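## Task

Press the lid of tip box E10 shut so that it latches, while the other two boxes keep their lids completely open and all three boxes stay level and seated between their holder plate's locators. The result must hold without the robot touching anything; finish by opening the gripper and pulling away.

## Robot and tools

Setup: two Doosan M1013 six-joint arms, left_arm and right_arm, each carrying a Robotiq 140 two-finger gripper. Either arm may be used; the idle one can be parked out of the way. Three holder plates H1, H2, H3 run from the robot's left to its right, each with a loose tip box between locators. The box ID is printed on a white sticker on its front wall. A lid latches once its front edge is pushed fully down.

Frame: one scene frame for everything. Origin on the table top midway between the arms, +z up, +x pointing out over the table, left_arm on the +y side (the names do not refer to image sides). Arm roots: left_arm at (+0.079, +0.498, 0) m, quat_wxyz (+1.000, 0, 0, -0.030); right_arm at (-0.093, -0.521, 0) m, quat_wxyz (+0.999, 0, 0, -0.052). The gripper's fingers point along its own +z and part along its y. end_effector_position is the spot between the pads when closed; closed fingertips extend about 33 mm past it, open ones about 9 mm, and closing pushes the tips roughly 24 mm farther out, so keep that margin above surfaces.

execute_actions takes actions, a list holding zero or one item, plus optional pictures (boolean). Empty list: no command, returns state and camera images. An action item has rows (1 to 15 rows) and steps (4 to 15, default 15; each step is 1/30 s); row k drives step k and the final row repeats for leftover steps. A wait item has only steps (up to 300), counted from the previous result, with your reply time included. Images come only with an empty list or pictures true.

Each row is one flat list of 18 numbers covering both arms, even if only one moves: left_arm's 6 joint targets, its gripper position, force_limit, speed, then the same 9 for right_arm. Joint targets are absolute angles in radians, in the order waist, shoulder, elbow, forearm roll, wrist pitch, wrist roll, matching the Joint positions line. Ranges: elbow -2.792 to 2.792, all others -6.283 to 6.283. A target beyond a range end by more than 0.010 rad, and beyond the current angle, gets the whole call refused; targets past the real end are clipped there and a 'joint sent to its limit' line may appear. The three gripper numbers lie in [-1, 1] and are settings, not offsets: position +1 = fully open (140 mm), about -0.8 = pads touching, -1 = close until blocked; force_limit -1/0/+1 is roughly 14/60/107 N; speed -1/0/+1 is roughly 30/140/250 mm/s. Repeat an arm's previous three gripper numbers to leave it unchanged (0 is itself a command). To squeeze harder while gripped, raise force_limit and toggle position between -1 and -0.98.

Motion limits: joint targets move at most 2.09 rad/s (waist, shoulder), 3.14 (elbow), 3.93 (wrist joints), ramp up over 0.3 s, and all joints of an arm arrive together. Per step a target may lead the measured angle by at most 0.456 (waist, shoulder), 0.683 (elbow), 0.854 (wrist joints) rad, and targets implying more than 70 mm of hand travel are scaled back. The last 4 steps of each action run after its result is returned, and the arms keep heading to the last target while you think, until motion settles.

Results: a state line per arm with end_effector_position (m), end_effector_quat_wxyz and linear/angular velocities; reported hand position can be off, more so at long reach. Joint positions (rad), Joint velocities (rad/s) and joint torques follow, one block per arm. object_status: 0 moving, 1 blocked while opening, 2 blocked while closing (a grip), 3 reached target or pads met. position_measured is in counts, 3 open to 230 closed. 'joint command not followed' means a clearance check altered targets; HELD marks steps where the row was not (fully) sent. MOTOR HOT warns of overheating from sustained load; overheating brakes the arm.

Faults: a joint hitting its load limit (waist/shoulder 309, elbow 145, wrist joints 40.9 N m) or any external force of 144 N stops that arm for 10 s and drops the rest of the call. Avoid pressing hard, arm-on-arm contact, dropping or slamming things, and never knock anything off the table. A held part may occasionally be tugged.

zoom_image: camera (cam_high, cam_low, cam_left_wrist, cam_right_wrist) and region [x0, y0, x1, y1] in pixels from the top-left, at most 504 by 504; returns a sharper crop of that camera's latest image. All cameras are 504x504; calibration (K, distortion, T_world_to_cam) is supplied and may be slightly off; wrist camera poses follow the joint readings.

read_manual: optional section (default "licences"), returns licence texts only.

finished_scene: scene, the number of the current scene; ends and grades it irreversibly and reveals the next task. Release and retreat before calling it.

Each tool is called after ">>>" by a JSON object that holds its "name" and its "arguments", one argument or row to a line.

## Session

>>> {"name": "execute_actions", "arguments": {
  "actions": []
}}

Scene clock: 0.00 s of 7200.00 s.
left_arm: end_effector_position=(+0.2926, +0.1035, +0.1347) position_measured=3 object_status=3 end_effector_quat_wxyz=(-0.651, +0.754, -0.074, +0.050) end_effector_velocity=(+0.000, +0.000, -0.001) end_effector_angular_velocity=(-0.001, -0.000, -0.001) | right_arm: end_effector_position=(+0.2452, -0.7818, +0.2363) position_measured=3 object_status=3 end_effector_quat_wxyz=(+0.274, +0.354, +0.681, -0.579) end_effector_velocity=(-0.000, -0.000, -0.000) end_effector_angular_velocity=(+0.000, +0.000, +0.000)
Joint positions: left_arm=[-1.342  0.695  1.797  0.38   2.033  0.249] | right_arm=[ 0.193  0.094  2.489 -1.369  1.485  0.366]
Joint velocities: left_arm=[-0.     0.001  0.     0.    -0.002 -0.001] | right_arm=[-0.  0.  0. -0. -0.  0.]
Joint torques (N m, as the joint torque sensors report them, + toward a larger angle): no reading
camera_calibration (this result's frames):
cam_left_wrist: T_world_to_cam=[[0.0530967, -0.121872, -0.991125, 0.136772], [-0.977375, -0.209838, -0.0265577, 0.320061], [-0.204739, 0.970111, -0.130257, 0.156268], [0, 0, 0, 1]] pos_world=[0.337552, -0.0677674, 0.164414]
cam_right_wrist: T_world_to_cam=[[0.873533, 0.0223464, -0.486252, -0.0764848], [0.475225, 0.177083, 0.86186, -0.175338], [0.105367, -0.983942, 0.144068, -0.643557], [0, 0, 0, 1]] pos_world=[0.217947, -0.600465, 0.206642]

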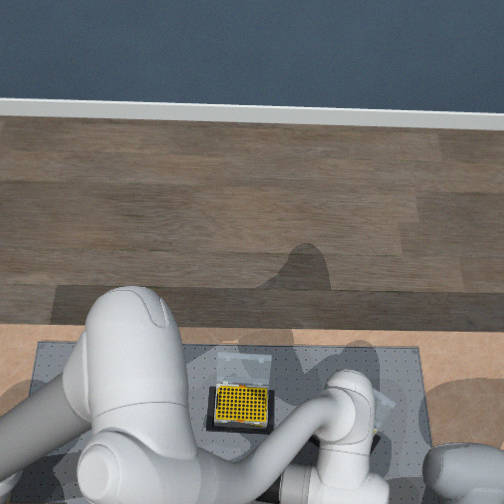

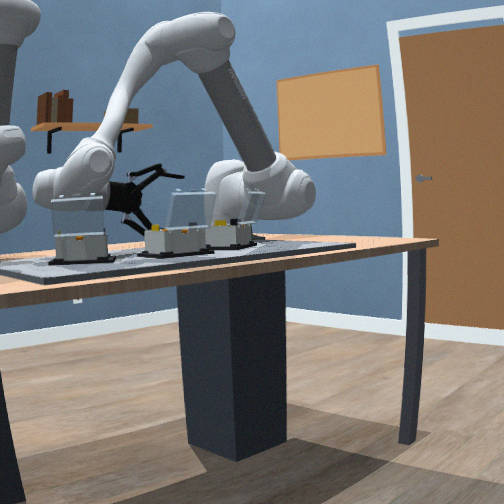

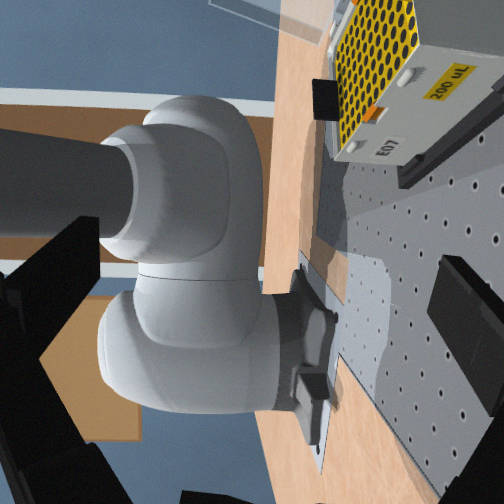

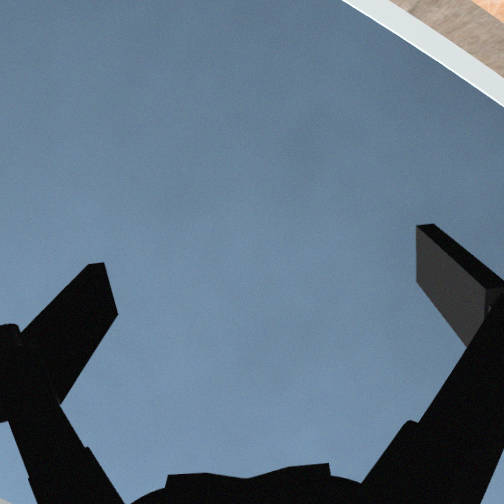

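>>> {"name": "execute_actions", "arguments": {
  "actions": [
    {"rows":[[-1.342,0.2,1.797,0.38,2.033,0.249,1,0,0,0.193,0.094,2.489,-1.369,1.485,0.366,1,0,0]],"steps":15}
  ]
}}

>>> {"name": "execute_actions", "arguments": {
  "actions": [
    {"rows":[[-0.3,-0.2,1.797,0.38,2.033,0.249,1,0,0,0.193,0.094,2.489,-1.369,1.485,0.366,1,0,0]],"steps":15}
  ]
}}

>>> {"name": "execute_actions", "arguments": {
  "actions": [
    {"rows":[[0.3,-0.2,1.797,0.38,2.033,0.249,1,0,0,0.85,-0.448,2.4,0,0.55,3.896,1,0,0]],"steps":15}
  ]
}}

>>> {"name": "execute_actions", "arguments": {
  "actions": [
    {"steps":50}
  ],
  "pictures": true
}}

>>> {"name": "zoom_image", "arguments": {
  "camera": "cam_right_wrist",
  "region": [100, 0, 360, 400]
}}

Scene clock: 0.87 s of 7200.00 s.
left_arm: end_effector_position=(+0.2907, +0.1144, +0.2510) position_measured=3 object_status=3 end_effector_quat_wxyz=(-0.545, +0.834, -0.051, +0.077) end_effector_velocity=(-0.016, +0.096, +0.410) end_effector_angular_velocity=(-0.980, -0.166, -0.001) | right_arm: end_effector_position=(+0.2451, -0.7819, +0.2364) position_measured=3 object_status=3 end_effector_quat_wxyz=(+0.274, +0.354, +0.681, -0.579) end_effector_velocity=(+0.000, -0.000, -0.000) end_effector_angular_velocity=(+0.001, +0.001, +0.001)
Joint positions: left_arm=[-1.342  0.419  1.797  0.38   2.033  0.249] | right_arm=[ 0.193  0.094  2.489 -1.369  1.485  0.366]
Joint velocities: left_arm=[ 0.    -0.991 -0.     0.001 -0.003 -0.   ] | right_arm=[-0.    -0.    -0.    -0.    -0.001 -0.002]
Joint torques (N m, as the joint torque sensors report them, + toward a larger angle): left_arm=[  2.85 -70.84 -31.36   3.82   3.     0.46] | right_arm=[  0.32 -28.48 -17.64  -0.92   2.31  -0.58]
Steps of this call (steps 1 to 15: nothing new was sent; steps 16 to 26: the first 11 steps of this action). Readings (joint positions | what the end effector reports):
16: left_arm=[-1.342 0.694 1.797 0.380 2.033 0.249] | right_arm=[0.193 0.094 2.489 -1.369 1.485 0.366] | left_arm position_measured=3 object_status=3 | right_arm position_measured=3 object_status=3
17: left_arm=[-1.342 0.688 1.798 0.380 2.033 0.249] | right_arm=[0.193 0.094 2.489 -1.369 1.485 0.366] | left_arm position_measured=3 object_status=3 | right_arm position_measured=3 object_status=3
19: left_arm=[-1.342 0.653 1.798 0.380 2.033 0.249] | right_arm=[0.193 0.094 2.489 -1.369 1.485 0.366] | left_arm position_measured=3 object_status=3 | right_arm position_measured=3 object_status=3
23: left_arm=[-1.342 0.519 1.797 0.380 2.033 0.249] | right_arm=[0.193 0.094 2.489 -1.369 1.485 0.366] | left_arm position_measured=3 object_status=3 | right_arm position_measured=3 object_status=3
26: the state above

Scene clock: 1.37 s of 7200.00 s.
left_arm: end_effector_position=(+0.3475, +0.2334, +0.3971) position_measured=3 object_status=3 end_effector_quat_wxyz=(-0.392, +0.914, +0.087, +0.067) end_effector_velocity=(+0.186, +0.361, +0.186) end_effector_angular_velocity=(-0.491, -0.207, +0.894) | right_arm: end_effector_position=(+0.2451, -0.7819, +0.2364) position_measured=3 object_status=3 end_effector_quat_wxyz=(+0.274, +0.354, +0.681, -0.579) end_effector_velocity=(+0.000, +0.000, -0.000) end_effector_angular_velocity=(+0.000, +0.000, +0.000)
Joint positions: left_arm=[-1.112  0.041  1.797  0.38   2.033  0.249] | right_arm=[ 0.193  0.094  2.489 -1.369  1.485  0.366]
Joint velocities: left_arm=[ 0.893 -0.534  0.    -0.     0.001 -0.   ] | right_arm=[-0.  0. -0.  0. -0. -0.]
Joint torques (N m, as the joint torque sensors report them, + toward a larger angle): left_arm=[ -0.81 -34.5  -37.83   4.85   2.09   0.4 ] | right_arm=[ -0.76 -28.62 -17.49  -0.94   2.36  -0.42]
Steps of this call (steps 1 to 4: the last 4 steps of your previous action; steps 5 to 15: the first 11 steps of this action). Readings (joint positions | what the end effector reports):
5: left_arm=[-1.342 0.256 1.797 0.380 2.033 0.249] | right_arm=[0.193 0.094 2.489 -1.369 1.485 0.366] | left_arm position_measured=3 object_status=3 | right_arm position_measured=3 object_status=3
6: left_arm=[-1.339 0.231 1.797 0.380 2.033 0.249] | right_arm=[0.193 0.094 2.489 -1.369 1.485 0.366] | left_arm position_measured=3 object_status=3 | right_arm position_measured=3 object_status=3
8: left_arm=[-1.310 0.188 1.797 0.380 2.033 0.249] | right_arm=[0.193 0.094 2.489 -1.369 1.485 0.366] | left_arm position_measured=3 object_status=3 | right_arm position_measured=3 object_status=3
12: left_arm=[-1.199 0.099 1.797 0.380 2.033 0.249] | right_arm=[0.193 0.094 2.489 -1.369 1.485 0.366] | left_arm position_measured=3 object_status=3 | right_arm position_measured=3 object_status=3
15: the state above

Scene clock: 1.87 s of 7200.00 s.
left_arm: end_effector_position=(+0.4051, +0.4300, +0.4543) position_measured=3 object_status=3 end_effector_quat_wxyz=(-0.326, +0.881, +0.342, +0.008) end_effector_velocity=(+0.031, +0.401, +0.057) end_effector_angular_velocity=(-0.117, -0.152, +1.123) | right_arm: end_effector_position=(+0.2721, -0.6411, +0.1595) position_measured=3 object_status=3 end_effector_quat_wxyz=(+0.336, +0.588, +0.690, -0.255) end_effector_velocity=(+0.059, +0.531, -0.154) end_effector_angular_velocity=(+1.784, -1.523, -0.435)
Joint positions: left_arm=[-0.595 -0.135  1.797  0.38   2.033  0.249] | right_arm=[ 0.392 -0.099  2.456 -0.995  1.14   0.739]
Joint velocities: left_arm=[ 1.123 -0.19  -0.    -0.    -0.001 -0.001] | right_arm=[ 0.628 -0.519 -0.083  1.169 -0.872  1.168]
Joint torques (N m, as the joint torque sensors report them, + toward a larger angle): left_arm=[ -2.54 -21.77 -41.1    5.15   1.83   0.06] | right_arm=[ -2.77 -18.16 -21.82   0.     1.86  -0.52]
Steps of this call (steps 1 to 4: the last 4 steps of your previous action; steps 5 to 15: the first 11 steps of this action). Readings (joint positions | what the end effector reports):
5: left_arm=[-0.953 -0.038 1.797 0.380 2.033 0.249] | right_arm=[0.194 0.093 2.489 -1.368 1.483 0.367] | left_arm position_measured=3 object_status=3 | right_arm position_measured=3 object_status=3
6: left_arm=[-0.919 -0.051 1.797 0.380 2.033 0.249] | right_arm=[0.200 0.087 2.488 -1.356 1.471 0.379] | left_arm position_measured=3 object_status=3 | right_arm position_measured=3 object_status=3
8: left_arm=[-0.851 -0.075 1.797 0.380 2.033 0.249] | right_arm=[0.235 0.052 2.481 -1.290 1.405 0.445] | left_arm position_measured=3 object_status=3 | right_arm position_measured=3 object_status=3
12: left_arm=[-0.707 -0.113 1.797 0.380 2.033 0.249] | right_arm=[0.328 -0.041 2.465 -1.116 1.238 0.619] | left_arm position_measured=3 object_status=3 | right_arm position_measured=3 object_status=3
15: the state above

Scene clock: 3.53 s of 7200.00 s.
left_arm: end_effector_position=(+0.3165, +0.7056, +0.4731) position_measured=3 object_status=3 end_effector_quat_wxyz=(-0.280, +0.648, +0.700, -0.109) end_effector_velocity=(-0.000, -0.000, -0.000) end_effector_angular_velocity=(-0.002, +0.003, +0.001) | right_arm: end_effector_position=(+0.2138, -0.1909, +0.2365) position_measured=3 object_status=3 end_effector_quat_wxyz=(-0.314, +0.668, -0.674, +0.011) end_effector_velocity=(+0.000, +0.000, +0.000) end_effector_angular_velocity=(+0.000, -0.000, +0.000)
Joint positions: left_arm=[ 0.3   -0.2    1.797  0.38   2.033  0.249] | right_arm=[ 0.85  -0.448  2.4   -0.     0.55   3.896]
Joint velocities: left_arm=[ 0.     0.001  0.    -0.001  0.002  0.   ] | right_arm=[ 0. -0. -0.  0. -0. -0.]
Joint torques (N m, as the joint torque sensors report them, + toward a larger angle): left_arm=[  1.13 -15.72 -41.17   5.46   1.11   0.14] | right_arm=[ -1.63   4.72 -39.27   4.11  -1.05  -0.36]
Kept back: nothing.
Steps of this call (steps 1 to 4: the last 4 steps of your previous action; steps 5 to 50: the robot went on to your last target). Readings (joint positions | what the end effector reports):
1: left_arm=[-0.557 -0.141 1.797 0.380 2.033 0.249] | right_arm=[0.413 -0.116 2.453 -0.955 1.112 0.779] | left_arm position_measured=3 object_status=3 | right_arm position_measured=3 object_status=3
2: left_arm=[-0.519 -0.147 1.797 0.380 2.033 0.249] | right_arm=[0.434 -0.132 2.450 -0.916 1.084 0.819] | left_arm position_measured=3 object_status=3 | right_arm position_measured=3 object_status=3
4: left_arm=[-0.441 -0.157 1.797 0.380 2.033 0.249] | right_arm=[0.474 -0.162 2.446 -0.836 1.033 0.899] | left_arm position_measured=3 object_status=3 | right_arm position_measured=3 object_status=3
8: left_arm=[-0.282 -0.171 1.797 0.380 2.033 0.249] | right_arm=[0.547 -0.217 2.437 -0.676 0.940 1.067] | left_arm position_measured=3 object_status=3 | right_arm position_measured=3 object_status=3
50: the state above
camera_calibration (this result's frames):
cam_left_wrist: T_world_to_cam=[[0.822427, 0.233432, -0.518771, -0.173406], [0.283076, -0.958942, 0.0172748, 0.587615], [-0.493439, -0.161059, -0.854739, 0.853377], [0, 0, 0, 1]] pos_world=[0.397363, 0.741411, 0.629305]
cam_right_wrist: T_world_to_cam=[[-0.88344, 0.243838, -0.400097, 0.335394], [-0.130047, 0.692755, 0.709351, -0.00135184], [0.450136, 0.6787, -0.580297, 0.356112], [0, 0, 0, 1]] pos_world=[0.135826, -0.322539, 0.3418]

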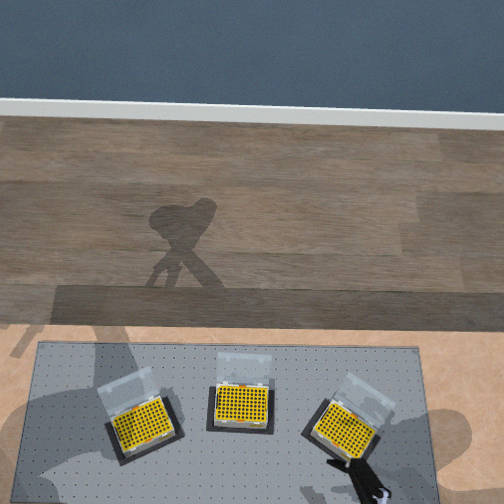

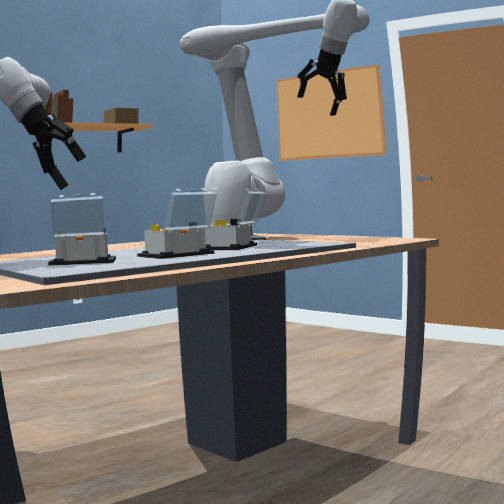

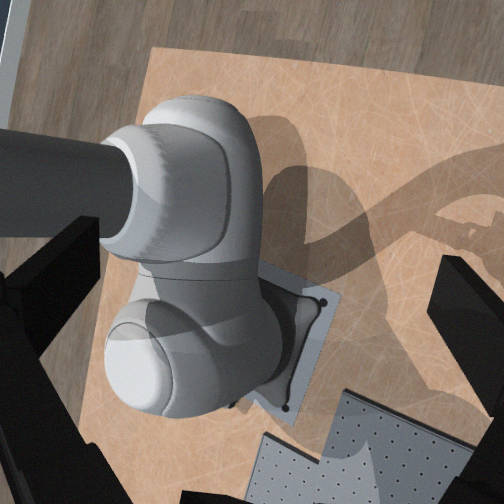

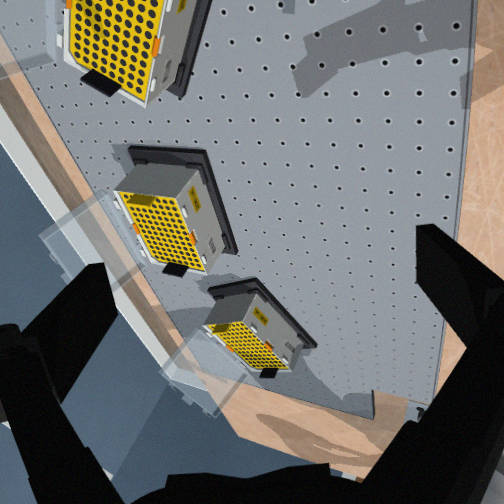

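Region (100, 0, 360, 400) of cam_right_wrist's 504x504 image, scaled by 1.260, with more detail than that image has; it fills the left 328 columns of this view, and the rest is white.

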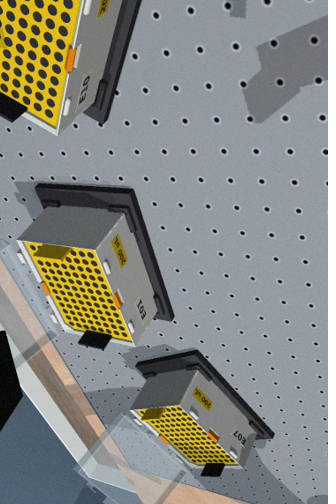

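>>> {"name": "zoom_image", "arguments": {
  "camera": "cam_right_wrist",
  "region": [130, 30, 250, 280]
}}

Region (130, 30, 250, 280) of cam_right_wrist's 504x504 image, scaled by 2.016, with more detail than that image has; it fills the left 242 columns of this view, and the rest is white.

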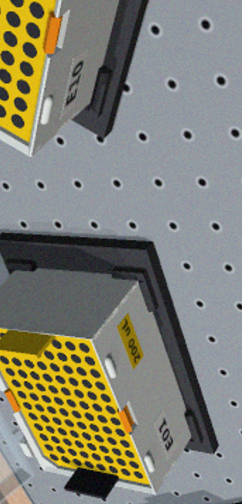

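>>> {"name": "zoom_image", "arguments": {
  "camera": "cam_high",
  "region": [290, 355, 420, 485]
}}

Region (290, 355, 420, 485) of cam_high's 504x504 image, scaled by 3.877, with more detail than that image has.

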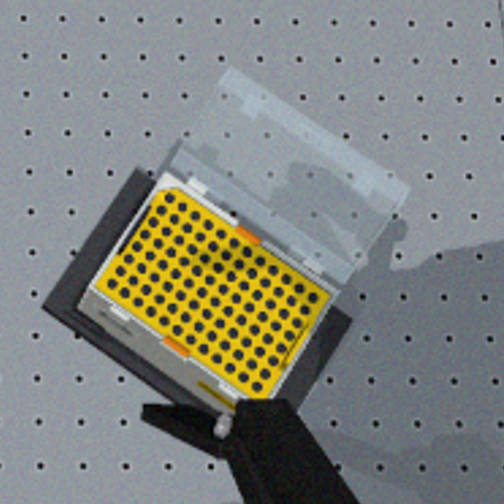

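>>> {"name": "execute_actions", "arguments": {
  "actions": [
    {"rows":[[0.3,-0.2,1.797,0.38,2.033,0.249,1,0,0,0.354,0.174,1.67,0,1.298,5.611,-1,0,0]],"steps":15}
  ]
}}

>>> {"name": "execute_actions", "arguments": {
  "actions": [
    {"steps":32}
  ],
  "pictures": true
}}

Scene clock: 6.37 s of 7200.00 s.
left_arm: end_effector_position=(+0.3165, +0.7056, +0.4731) position_measured=3 object_status=3 end_effector_quat_wxyz=(-0.280, +0.648, +0.700, -0.109) end_effector_velocity=(-0.000, +0.000, +0.000) end_effector_angular_velocity=(+0.000, -0.000, +0.001) | right_arm: end_effector_position=(+0.3441, -0.2205, +0.2843) position_measured=77 object_status=0 end_effector_quat_wxyz=(+0.197, -0.435, +0.879, +0.015) end_effector_velocity=(+0.422, -0.143, +0.037) end_effector_angular_velocity=(+0.106, +1.090, -2.186)
Joint positions: left_arm=[ 0.3   -0.2    1.797  0.38   2.033  0.249] | right_arm=[ 0.642 -0.217  2.091  0.     0.87   4.331]
Joint velocities: left_arm=[ 0.001 -0.     0.     0.    -0.    -0.   ] | right_arm=[-0.641  0.87  -0.934  0.     0.946  1.676]
Joint torques (N m, as the joint torque sensors report them, + toward a larger angle): left_arm=[  4.37 -15.94 -42.81   5.26   2.06   0.12] | right_arm=[ -3.82 -11.06 -35.27   3.6   -0.41  -0.1 ]
Steps of this call (steps 1 to 15: the robot went on to your last target; steps 16 to 74: nothing new was sent; steps 75 to 85: the first 11 steps of this action). Readings (joint positions | what the end effector reports):
75: left_arm=[0.300 -0.200 1.797 0.380 2.033 0.249] | right_arm=[0.849 -0.447 2.399 0.000 0.551 3.898] | left_arm position_measured=3 object_status=3 | right_arm position_measured=3 object_status=0
76: left_arm=[0.300 -0.200 1.797 0.380 2.033 0.249] | right_arm=[0.843 -0.441 2.390 0.000 0.561 3.909] | left_arm position_measured=3 object_status=3 | right_arm position_measured=9 object_status=0
78: left_arm=[0.300 -0.200 1.797 0.380 2.033 0.249] | right_arm=[0.808 -0.406 2.336 0.000 0.620 3.976] | left_arm position_measured=3 object_status=3 | right_arm position_measured=24 object_status=0
82: left_arm=[0.300 -0.200 1.797 0.380 2.033 0.249] | right_arm=[0.709 -0.302 2.190 0.000 0.769 4.170] | left_arm position_measured=3 object_status=3 | right_arm position_measured=54 object_status=0
85: the state above

Scene clock: 7.43 s of 7200.00 s.
left_arm: end_effector_position=(+0.3166, +0.7056, +0.4731) position_measured=3 object_status=3 end_effector_quat_wxyz=(-0.280, +0.648, +0.700, -0.108) end_effector_velocity=(-0.000, +0.000, +0.000) end_effector_angular_velocity=(+0.001, +0.001, +0.000) | right_arm: end_effector_position=(+0.5244, -0.3278, +0.2798) position_measured=233 object_status=3 end_effector_quat_wxyz=(-0.000, +0.319, +0.948, -0.000) end_effector_velocity=(+0.000, -0.000, -0.000) end_effector_angular_velocity=(+0.000, -0.000, -0.001)
Joint positions: left_arm=[ 0.3   -0.2    1.797  0.38   2.033  0.249] | right_arm=[0.354 0.174 1.67  0.    1.298 5.611]
Joint velocities: left_arm=[-0.     0.    -0.     0.001  0.001 -0.   ] | right_arm=[-0.     0.     0.    -0.    -0.001  0.   ]
Joint torques (N m, as the joint torque sensors report them, + toward a larger angle): left_arm=[  2.31 -17.8  -42.38   5.05   1.22   0.24] | right_arm=[ -1.68 -58.31 -39.18   4.33   0.45  -0.46]
Kept back: nothing.
Steps of this call (steps 1 to 4: the last 4 steps of your previous action; steps 5 to 32: the robot went on to your last target). Readings (joint positions | what the end effector reports):
1: left_arm=[0.300 -0.200 1.797 0.380 2.033 0.249] | right_arm=[0.620 -0.188 2.060 0.000 0.901 4.389] | left_arm position_measured=3 object_status=3 | right_arm position_measured=85 object_status=0
2: left_arm=[0.300 -0.200 1.797 0.380 2.033 0.249] | right_arm=[0.600 -0.160 2.030 0.000 0.932 4.450] | left_arm position_measured=3 object_status=3 | right_arm position_measured=92 object_status=0
4: left_arm=[0.300 -0.200 1.797 0.380 2.033 0.249] | right_arm=[0.560 -0.106 1.972 0.000 0.991 4.581] | left_arm position_measured=3 object_status=3 | right_arm position_measured=107 object_status=0
8: left_arm=[0.300 -0.200 1.797 0.380 2.033 0.249] | right_arm=[0.488 -0.008 1.866 0.000 1.098 4.887] | left_arm position_measured=3 object_status=3 | right_arm position_measured=138 object_status=0
32: the state above
camera_calibration (this result's frames):
cam_left_wrist: T_world_to_cam=[[0.822444, 0.233436, -0.518742, -0.173427], [0.283076, -0.958942, 0.0172765, 0.587614], [-0.49341, -0.161052, -0.854756, 0.853386], [0, 0, 0, 1]] pos_world=[0.397364, 0.741411, 0.629321]
cam_right_wrist: T_world_to_cam=[[0.708206, 0.705251, -0.0326325, -0.125724], [0.670117, -0.656938, 0.345506, -0.657033], [0.222231, -0.266557, -0.937849, 0.244021], [0, 0, 0, 1]] pos_world=[0.475098, -0.277918, 0.451762]

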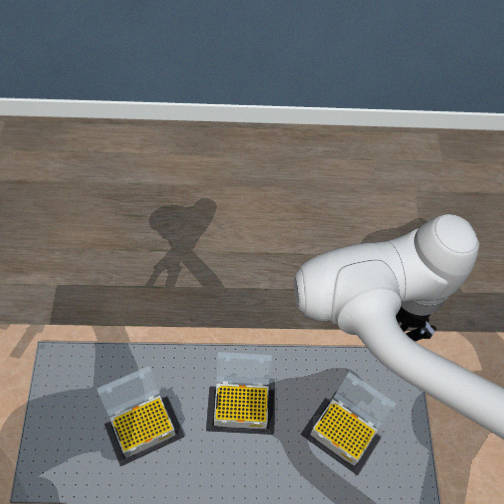

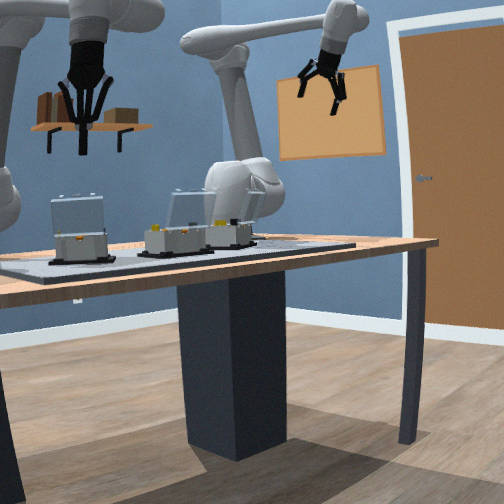

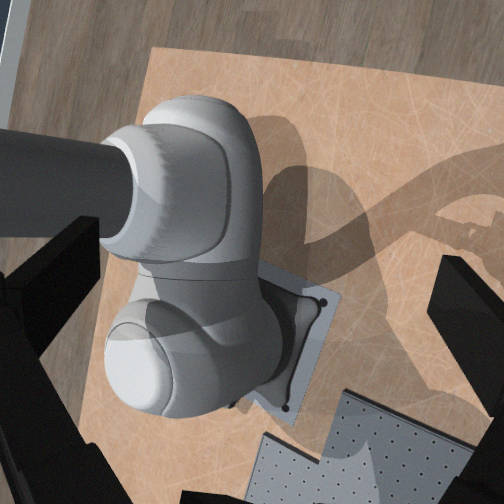

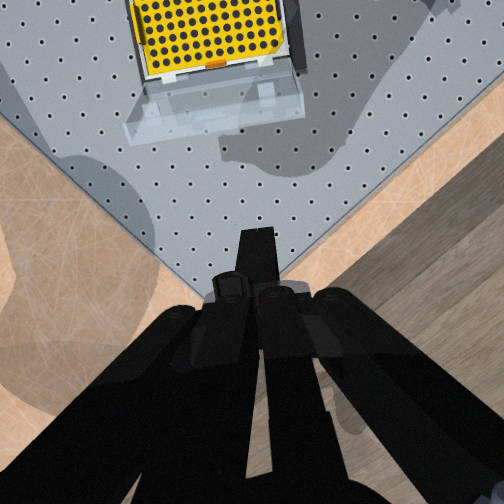

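>>> {"name": "execute_actions", "arguments": {
  "actions": [
    {"rows":[[0.3,-0.2,1.797,0.38,2.033,0.249,1,0,0,0.311,0.237,1.827,0,1.078,5.568,-1,0,0]],"steps":15}
  ]
}}

>>> {"name": "execute_actions", "arguments": {
  "actions": [
    {"rows":[[0.3,-0.2,1.797,0.38,2.033,0.249,1,0,0,0.331,0.224,1.843,0,1.075,5.588,-1,0,0],[0.3,-0.2,1.797,0.38,2.033,0.249,1,0,0,0.331,0.224,1.843,0,1.075,5.588,-1,0,0],[0.3,-0.2,1.797,0.38,2.033,0.249,1,0,0,0.352,0.212,1.858,0,1.072,5.609,-1,0,0],[0.3,-0.2,1.797,0.38,2.033,0.249,1,0,0,0.352,0.212,1.858,0,1.072,5.609,-1,0,0],[0.3,-0.2,1.797,0.38,2.033,0.249,1,0,0,0.372,0.199,1.874,0,1.07,5.629,-1,0,0],[0.3,-0.2,1.797,0.38,2.033,0.249,1,0,0,0.372,0.199,1.874,0,1.07,5.629,-1,0,0],[0.3,-0.2,1.797,0.38,2.033,0.249,1,0,0,0.372,0.199,1.874,0,1.07,5.629,-1,0,0],[0.3,-0.2,1.797,0.38,2.033,0.249,1,0,0,0.393,0.186,1.889,0,1.067,5.65,-1,0,0],[0.3,-0.2,1.797,0.38,2.033,0.249,1,0,0,0.393,0.186,1.889,0,1.067,5.65,-1,0,0],[0.3,-0.2,1.797,0.38,2.033,0.249,1,0,0,0.393,0.186,1.889,0,1.067,5.65,-1,0,0],[0.3,-0.2,1.797,0.38,2.033,0.249,1,0,0,0.413,0.174,1.905,0,1.064,5.67,-1,0,0]],"steps":15}
  ]
}}

>>> {"name": "execute_actions", "arguments": {
  "actions": [
    {"steps":8}
  ],
  "pictures": true
}}

>>> {"name": "zoom_image", "arguments": {
  "camera": "cam_low",
  "region": [30, 140, 170, 280]
}}

Scene clock: 8.20 s of 7200.00 s.
left_arm: end_effector_position=(+0.3166, +0.7056, +0.4731) position_measured=3 object_status=3 end_effector_quat_wxyz=(-0.280, +0.648, +0.700, -0.108) end_effector_velocity=(-0.000, -0.000, -0.000) end_effector_angular_velocity=(-0.000, -0.001, -0.000) | right_arm: end_effector_position=(+0.5249, -0.3561, +0.1585) position_measured=233 object_status=3 end_effector_quat_wxyz=(-0.000, +0.319, +0.948, -0.000) end_effector_velocity=(+0.004, +0.000, -0.002) end_effector_angular_velocity=(+0.003, -0.016, +0.004)
Joint positions: left_arm=[ 0.3   -0.2    1.797  0.38   2.033  0.249] | right_arm=[ 0.311  0.237  1.826 -0.     1.079  5.568]
Joint velocities: left_arm=[ 0.    -0.001  0.001 -0.    -0.001 -0.   ] | right_arm=[-0.001 -0.     0.005  0.    -0.021 -0.005]
Joint torques (N m, as the joint torque sensors report them, + toward a larger angle): left_arm=[ -1.21 -15.94 -42.65   5.31   1.45   0.36] | right_arm=[  0.32 -62.87 -37.27   4.01   0.59  -0.28]
Steps of this call (steps 1 to 12: the robot went on to your last target; steps 13 to 23: the first 11 steps of this action). Readings (joint positions | what the end effector reports):
13: left_arm=[0.300 -0.200 1.797 0.380 2.033 0.249] | right_arm=[0.354 0.174 1.671 0.000 1.297 5.611] | left_arm position_measured=3 object_status=3 | right_arm position_measured=233 object_status=3
14: left_arm=[0.300 -0.200 1.797 0.380 2.033 0.249] | right_arm=[0.352 0.177 1.679 -0.000 1.285 5.609] | left_arm position_measured=3 object_status=3 | right_arm position_measured=233 object_status=3
16: left_arm=[0.300 -0.200 1.797 0.380 2.033 0.249] | right_arm=[0.339 0.195 1.724 -0.000 1.222 5.597] | left_arm position_measured=3 object_status=3 | right_arm position_measured=233 object_status=3
20: left_arm=[0.300 -0.200 1.797 0.380 2.033 0.249] | right_arm=[0.315 0.231 1.812 -0.000 1.100 5.572] | left_arm position_measured=3 object_status=3 | right_arm position_measured=233 object_status=3
23: the state above

Scene clock: 8.70 s of 7200.00 s.
left_arm: end_effector_position=(+0.3166, +0.7056, +0.4731) position_measured=3 object_status=3 end_effector_quat_wxyz=(-0.280, +0.648, +0.700, -0.108) end_effector_velocity=(-0.000, -0.000, -0.000) end_effector_angular_velocity=(-0.001, +0.002, -0.000) | right_arm: end_effector_position=(+0.4774, -0.3163, +0.1592) position_measured=233 object_status=3 end_effector_quat_wxyz=(-0.000, +0.319, +0.948, -0.000) end_effector_velocity=(-0.099, +0.079, +0.001) end_effector_angular_velocity=(+0.003, -0.007, -0.010)
Joint positions: left_arm=[ 0.3   -0.2    1.797  0.38   2.033  0.249] | right_arm=[0.392 0.187 1.888 0.    1.067 5.649]
Joint velocities: left_arm=[ 0.     0.     0.001 -0.     0.001  0.001] | right_arm=[ 0.172 -0.103  0.126  0.001 -0.03   0.181]
Joint torques (N m, as the joint torque sensors report them, + toward a larger angle): left_arm=[  3.44 -16.24 -41.68   5.23   1.39   0.16] | right_arm=[ -7.14 -49.64 -33.53   3.36   0.53  -0.72]
Steps of this call (steps 1 to 4: the last 4 steps of your previous action; steps 5 to 15: the first 11 steps of this action). Readings (joint positions | what the end effector reports):
5: left_arm=[0.300 -0.200 1.797 0.380 2.033 0.249] | right_arm=[0.312 0.236 1.828 -0.000 1.078 5.568] | left_arm position_measured=3 object_status=3 | right_arm position_measured=233 object_status=3
6: left_arm=[0.300 -0.200 1.797 0.380 2.033 0.249] | right_arm=[0.317 0.233 1.832 -0.000 1.077 5.574] | left_arm position_measured=3 object_status=3 | right_arm position_measured=233 object_status=3
8: left_arm=[0.300 -0.200 1.797 0.380 2.033 0.249] | right_arm=[0.335 0.222 1.846 -0.000 1.074 5.592] | left_arm position_measured=3 object_status=3 | right_arm position_measured=233 object_status=3
12: left_arm=[0.300 -0.200 1.797 0.380 2.033 0.249] | right_arm=[0.370 0.200 1.873 -0.000 1.070 5.627] | left_arm position_measured=3 object_status=3 | right_arm position_measured=233 object_status=3
15: the state above

Scene clock: 8.97 s of 7200.00 s.
left_arm: end_effector_position=(+0.3166, +0.7056, +0.4731) position_measured=3 object_status=3 end_effector_quat_wxyz=(-0.280, +0.648, +0.700, -0.108) end_effector_velocity=(+0.000, +0.000, -0.001) end_effector_angular_velocity=(-0.000, +0.003, -0.000) | right_arm: end_effector_position=(+0.4642, -0.3071, +0.1586) position_measured=233 object_status=3 end_effector_quat_wxyz=(-0.001, +0.319, +0.948, -0.000) end_effector_velocity=(-0.000, +0.000, +0.000) end_effector_angular_velocity=(+0.000, -0.000, +0.000)
Joint positions: left_arm=[ 0.3   -0.2    1.797  0.38   2.033  0.249] | right_arm=[0.413 0.174 1.905 0.    1.064 5.67 ]
Joint velocities: left_arm=[ 0.001  0.002  0.001  0.001 -0.     0.001] | right_arm=[ 0.001 -0.001  0.001  0.    -0.     0.001]
Joint torques (N m, as the joint torque sensors report them, + toward a larger angle): left_arm=[  1.36 -14.32 -42.11   5.45   1.4    0.02] | right_arm=[ -0.6  -55.09 -37.05   3.85   0.36  -0.6 ]
Kept back: nothing.
Steps of this call (steps 1 to 4: the last 4 steps of your previous action; steps 5 to 8: the robot went on to your last target). Readings (joint positions | what the end effector reports):
1: left_arm=[0.300 -0.200 1.797 0.380 2.033 0.249] | right_arm=[0.399 0.182 1.894 0.000 1.066 5.656] | left_arm position_measured=3 object_status=3 | right_arm position_measured=233 object_status=3
2: left_arm=[0.300 -0.200 1.797 0.380 2.033 0.249] | right_arm=[0.407 0.178 1.900 0.000 1.065 5.664] | left_arm position_measured=3 object_status=3 | right_arm position_measured=233 object_status=3
4: left_arm=[0.300 -0.200 1.797 0.380 2.033 0.249] | right_arm=[0.412 0.174 1.904 0.000 1.064 5.669] | left_arm position_measured=3 object_status=3 | right_arm position_measured=233 object_status=3
8: the state above
camera_calibration (this result's frames):
cam_left_wrist: T_world_to_cam=[[0.822444, 0.233436, -0.518742, -0.173427], [0.283076, -0.958942, 0.0172766, 0.587614], [-0.49341, -0.161052, -0.854756, 0.853386], [0, 0, 0, 1]] pos_world=[0.397364, 0.741411, 0.629322]
cam_right_wrist: T_world_to_cam=[[0.708255, 0.705158, -0.0335584, -0.101527], [0.670378, -0.656901, 0.345072, -0.561212], [0.221286, -0.266896, -0.937976, 0.14961], [0, 0, 0, 1]] pos_world=[0.415025, -0.257137, 0.330582]

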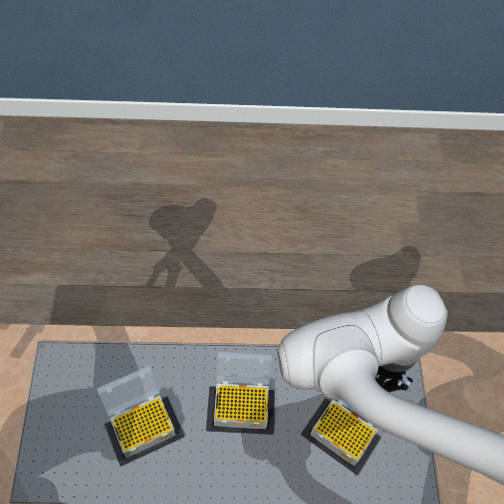

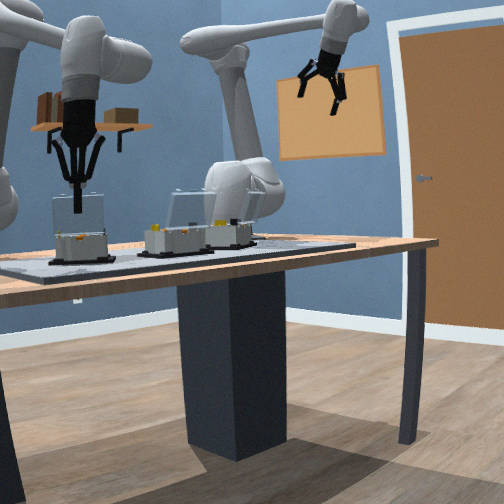

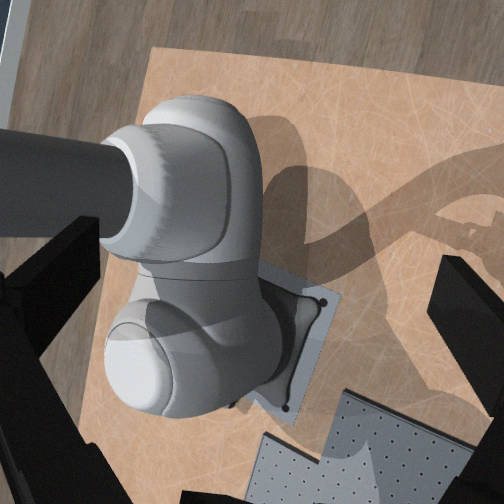

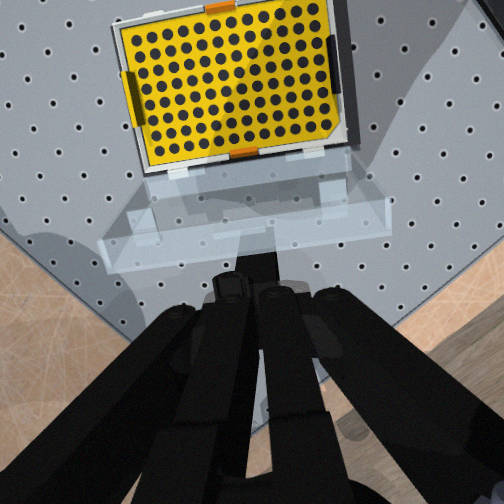

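Region (30, 140, 170, 280) of cam_low's 504x504 image, scaled by 3.600, with more detail than that image has.

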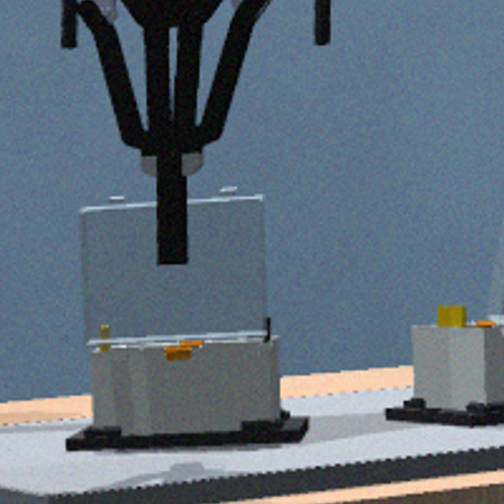

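>>> {"name": "execute_actions", "arguments": {
  "actions": [
    {"rows":[[0.3,-0.2,1.797,0.38,2.033,0.249,1,0,0,0.43,0.165,1.915,0,1.062,5.687,-1,0,0],[0.3,-0.2,1.797,0.38,2.033,0.249,1,0,0,0.43,0.165,1.915,0,1.062,5.687,-1,0,0],[0.3,-0.2,1.797,0.38,2.033,0.249,1,0,0,0.43,0.165,1.915,0,1.062,5.687,-1,0,0],[0.3,-0.2,1.797,0.38,2.033,0.249,1,0,0,0.448,0.156,1.926,0,1.06,5.705,-1,0,0],[0.3,-0.2,1.797,0.38,2.033,0.249,1,0,0,0.448,0.156,1.926,0,1.06,5.705,-1,0,0],[0.3,-0.2,1.797,0.38,2.033,0.249,1,0,0,0.448,0.156,1.926,0,1.06,5.705,-1,0,0],[0.3,-0.2,1.797,0.38,2.033,0.249,1,0,0,0.465,0.148,1.936,0,1.058,5.722,-1,0,0],[0.3,-0.2,1.797,0.38,2.033,0.249,1,0,0,0.465,0.148,1.936,0,1.058,5.722,-1,0,0],[0.3,-0.2,1.797,0.38,2.033,0.249,1,0,0,0.465,0.148,1.936,0,1.058,5.722,-1,0,0],[0.3,-0.2,1.797,0.38,2.033,0.249,1,0,0,0.483,0.139,1.947,0,1.056,5.74,-1,0,0],[0.3,-0.2,1.797,0.38,2.033,0.249,1,0,0,0.483,0.139,1.947,0,1.056,5.74,-1,0,0],[0.3,-0.2,1.797,0.38,2.033,0.249,1,0,0,0.483,0.139,1.947,0,1.056,5.74,-1,0,0],[0.3,-0.2,1.797,0.38,2.033,0.249,1,0,0,0.5,0.13,1.957,0,1.054,5.757,-1,0,0]],"steps":15}
  ]
}}

>>> {"name": "execute_actions", "arguments": {
  "actions": [
    {"rows":[[0.3,-0.2,1.797,0.38,2.033,0.249,1,0,0,0.517,0.122,1.967,0,1.053,5.774,-1,0,0],[0.3,-0.2,1.797,0.38,2.033,0.249,1,0,0,0.517,0.122,1.967,0,1.053,5.774,-1,0,0],[0.3,-0.2,1.797,0.38,2.033,0.249,1,0,0,0.517,0.122,1.967,0,1.053,5.774,-1,0,0],[0.3,-0.2,1.797,0.38,2.033,0.249,1,0,0,0.535,0.113,1.978,0,1.051,5.792,-1,0,0],[0.3,-0.2,1.797,0.38,2.033,0.249,1,0,0,0.535,0.113,1.978,0,1.051,5.792,-1,0,0],[0.3,-0.2,1.797,0.38,2.033,0.249,1,0,0,0.535,0.113,1.978,0,1.051,5.792,-1,0,0],[0.3,-0.2,1.797,0.38,2.033,0.249,1,0,0,0.552,0.104,1.988,0,1.049,5.809,-1,0,0]],"steps":15}
  ]
}}

>>> {"name": "execute_actions", "arguments": {
  "actions": [
    {"steps":8}
  ],
  "pictures": true
}}

>>> {"name": "zoom_image", "arguments": {
  "camera": "cam_low",
  "region": [30, 140, 170, 280]
}}

Scene clock: 9.83 s of 7200.00 s.
left_arm: end_effector_position=(+0.3166, +0.7056, +0.4731) position_measured=3 object_status=3 end_effector_quat_wxyz=(-0.280, +0.648, +0.700, -0.108) end_effector_velocity=(-0.000, +0.000, +0.000) end_effector_angular_velocity=(+0.001, +0.000, +0.000) | right_arm: end_effector_position=(+0.4330, -0.2819, +0.1586) position_measured=233 object_status=3 end_effector_quat_wxyz=(-0.000, +0.319, +0.948, -0.000) end_effector_velocity=(-0.130, +0.090, -0.005) end_effector_angular_velocity=(-0.004, +0.009, +0.004)
Joint positions: left_arm=[ 0.3   -0.2    1.797  0.38   2.033  0.249] | right_arm=[0.471 0.145 1.94  0.    1.057 5.728]
Joint velocities: left_arm=[ 0.     0.    -0.     0.001  0.     0.   ] | right_arm=[ 0.226 -0.114  0.144 -0.    -0.021  0.222]
Joint torques (N m, as the joint torque sensors report them, + toward a larger angle): left_arm=[  4.04 -16.06 -41.82   5.25   1.36   0.45] | right_arm=[ 11.14 -66.22 -32.62   4.03   0.92  -0.28]
Steps of this call (steps 1 to 15: the robot went on to your last target; steps 16 to 26: the first 11 steps of this action). Readings (joint positions | what the end effector reports):
16: left_arm=[0.300 -0.200 1.797 0.380 2.033 0.249] | right_arm=[0.414 0.174 1.905 0.000 1.064 5.671] | left_arm position_measured=3 object_status=3 | right_arm position_measured=233 object_status=3
17: left_arm=[0.300 -0.200 1.797 0.380 2.033 0.249] | right_arm=[0.419 0.171 1.909 0.000 1.063 5.676] | left_arm position_measured=3 object_status=3 | right_arm position_measured=233 object_status=3
19: left_arm=[0.300 -0.200 1.797 0.380 2.033 0.249] | right_arm=[0.429 0.165 1.915 0.000 1.062 5.686] | left_arm position_measured=3 object_status=3 | right_arm position_measured=233 object_status=3
23: left_arm=[0.300 -0.200 1.797 0.380 2.033 0.249] | right_arm=[0.454 0.153 1.929 0.000 1.059 5.711] | left_arm position_measured=3 object_status=3 | right_arm position_measured=233 object_status=3
26: the state above

Scene clock: 10.33 s of 7200.00 s.
left_arm: end_effector_position=(+0.3166, +0.7056, +0.4731) position_measured=3 object_status=3 end_effector_quat_wxyz=(-0.280, +0.648, +0.700, -0.108) end_effector_velocity=(+0.000, -0.000, +0.000) end_effector_angular_velocity=(-0.000, -0.001, +0.000) | right_arm: end_effector_position=(+0.3881, -0.2520, +0.1583) position_measured=233 object_status=3 end_effector_quat_wxyz=(+0.000, +0.319, +0.948, +0.000) end_effector_velocity=(-0.008, +0.005, -0.001) end_effector_angular_velocity=(-0.000, +0.000, -0.002)
Joint positions: left_arm=[ 0.3   -0.2    1.797  0.38   2.033  0.249] | right_arm=[0.551 0.104 1.988 0.    1.049 5.808]
Joint velocities: left_arm=[-0.     0.    -0.001 -0.     0.    -0.   ] | right_arm=[ 0.015 -0.007  0.009  0.    -0.002  0.017]
Joint torques (N m, as the joint torque sensors report them, + toward a larger angle): left_arm=[  3.31 -16.82 -42.13   5.23   1.52  -0.13] | right_arm=[ -6.16 -42.14 -36.67   3.87   0.37  -0.67]
Steps of this call (steps 1 to 4: the last 4 steps of your previous action; steps 5 to 15: the first 11 steps of this action). Readings (joint positions | what the end effector reports):
5: left_arm=[0.300 -0.200 1.797 0.380 2.033 0.249] | right_arm=[0.499 0.130 1.957 0.000 1.054 5.756] | left_arm position_measured=3 object_status=3 | right_arm position_measured=233 object_status=3
6: left_arm=[0.300 -0.200 1.797 0.380 2.033 0.249] | right_arm=[0.506 0.127 1.960 0.000 1.054 5.763] | left_arm position_measured=3 object_status=3 | right_arm position_measured=233 object_status=3
8: left_arm=[0.300 -0.200 1.797 0.380 2.033 0.249] | right_arm=[0.516 0.122 1.967 0.000 1.053 5.773] | left_arm position_measured=3 object_status=3 | right_arm position_measured=233 object_status=3
12: left_arm=[0.300 -0.200 1.797 0.380 2.033 0.249] | right_arm=[0.541 0.110 1.981 0.000 1.050 5.798] | left_arm position_measured=3 object_status=3 | right_arm position_measured=233 object_status=3
15: the state above

Scene clock: 10.60 s of 7200.00 s.
left_arm: end_effector_position=(+0.3166, +0.7056, +0.4731) position_measured=3 object_status=3 end_effector_quat_wxyz=(-0.280, +0.648, +0.700, -0.108) end_effector_velocity=(+0.001, +0.000, +0.000) end_effector_angular_velocity=(+0.000, +0.000, -0.002) | right_arm: end_effector_position=(+0.3878, -0.2519, +0.1583) position_measured=233 object_status=3 end_effector_quat_wxyz=(+0.000, +0.319, +0.948, +0.000) end_effector_velocity=(-0.000, -0.000, +0.000) end_effector_angular_velocity=(-0.000, +0.000, +0.000)
Joint positions: left_arm=[ 0.3   -0.2    1.797  0.38   2.033  0.249] | right_arm=[0.552 0.104 1.988 0.    1.049 5.809]
Joint velocities: left_arm=[-0.001  0.001 -0.001  0.001 -0.     0.001] | right_arm=[ 0. -0.  0.  0.  0.  0.]
Joint torques (N m, as the joint torque sensors report them, + toward a larger angle): left_arm=[  3.91 -14.93 -41.5    5.26   1.82   0.02] | right_arm=[ -0.8  -47.67 -34.82   3.82   0.41  -0.27]
Kept back: nothing.
Steps of this call (steps 1 to 4: the last 4 steps of your previous action; steps 5 to 8: the robot went on to your last target). Readings (joint positions | what the end effector reports):
1: left_arm=[0.300 -0.200 1.797 0.380 2.033 0.249] | right_arm=[0.552 0.104 1.988 0.000 1.049 5.809] | left_arm position_measured=3 object_status=3 | right_arm position_measured=233 object_status=3
2: left_arm=[0.300 -0.200 1.797 0.380 2.033 0.249] | right_arm=[0.552 0.104 1.988 0.000 1.049 5.809] | left_arm position_measured=3 object_status=3 | right_arm position_measured=233 object_status=3
4: left_arm=[0.300 -0.200 1.797 0.380 2.033 0.249] | right_arm=[0.552 0.104 1.988 0.000 1.049 5.809] | left_arm position_measured=3 object_status=3 | right_arm position_measured=233 object_status=3
8: the state above
camera_calibration (this result's frames):
cam_left_wrist: T_world_to_cam=[[0.822445, 0.233436, -0.518741, -0.173427], [0.283076, -0.958942, 0.0172767, 0.587614], [-0.49341, -0.161052, -0.854757, 0.853386], [0, 0, 0, 1]] pos_world=[0.397364, 0.741412, 0.629322]
cam_right_wrist: T_world_to_cam=[[0.708291, 0.705206, -0.0317519, -0.0866847], [0.669755, -0.657112, 0.345879, -0.473555], [0.223052, -0.266249, -0.937742, 0.180406], [0, 0, 0, 1]] pos_world=[0.338324, -0.202015, 0.330214]

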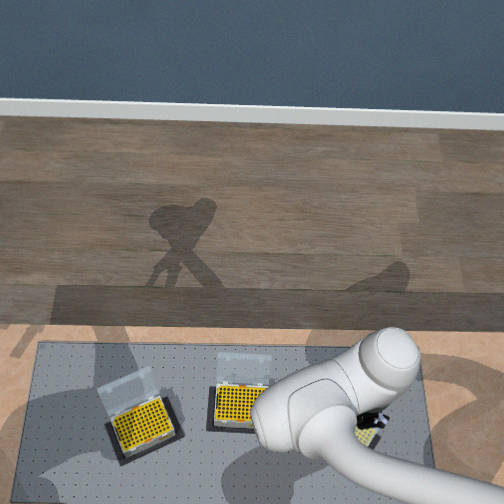

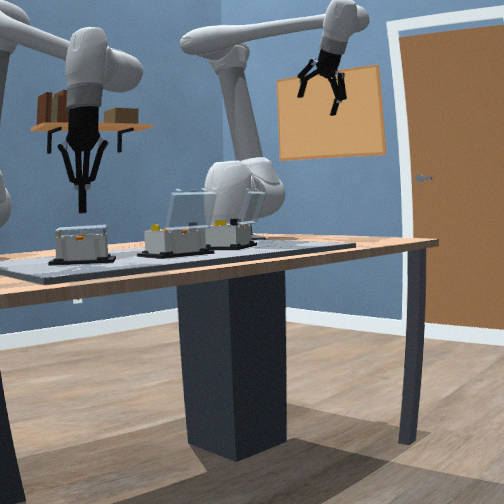

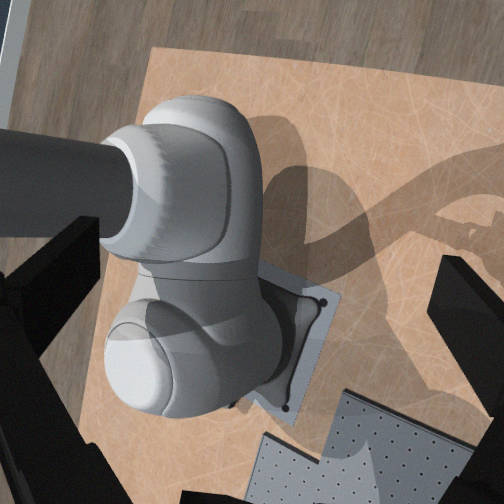

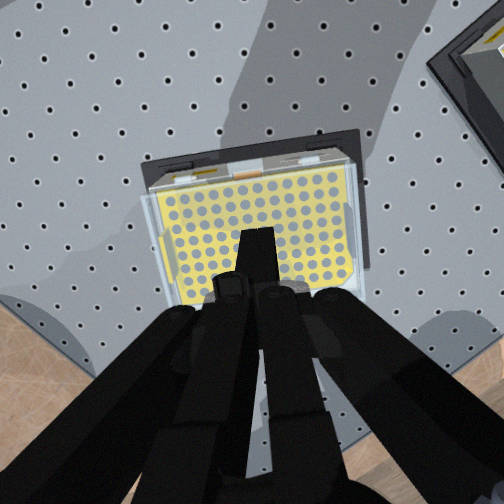

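Region (30, 140, 170, 280) of cam_low's 504x504 image, scaled by 3.600, with more detail than that image has.

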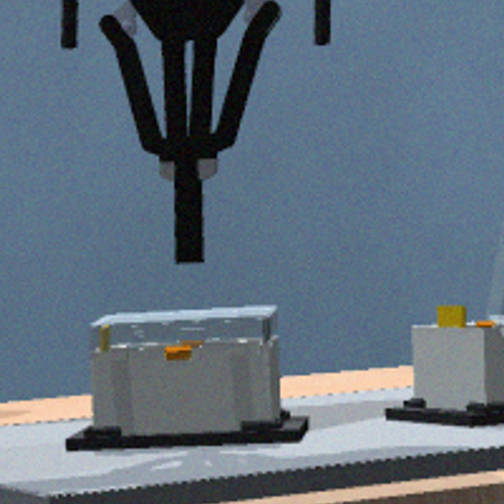

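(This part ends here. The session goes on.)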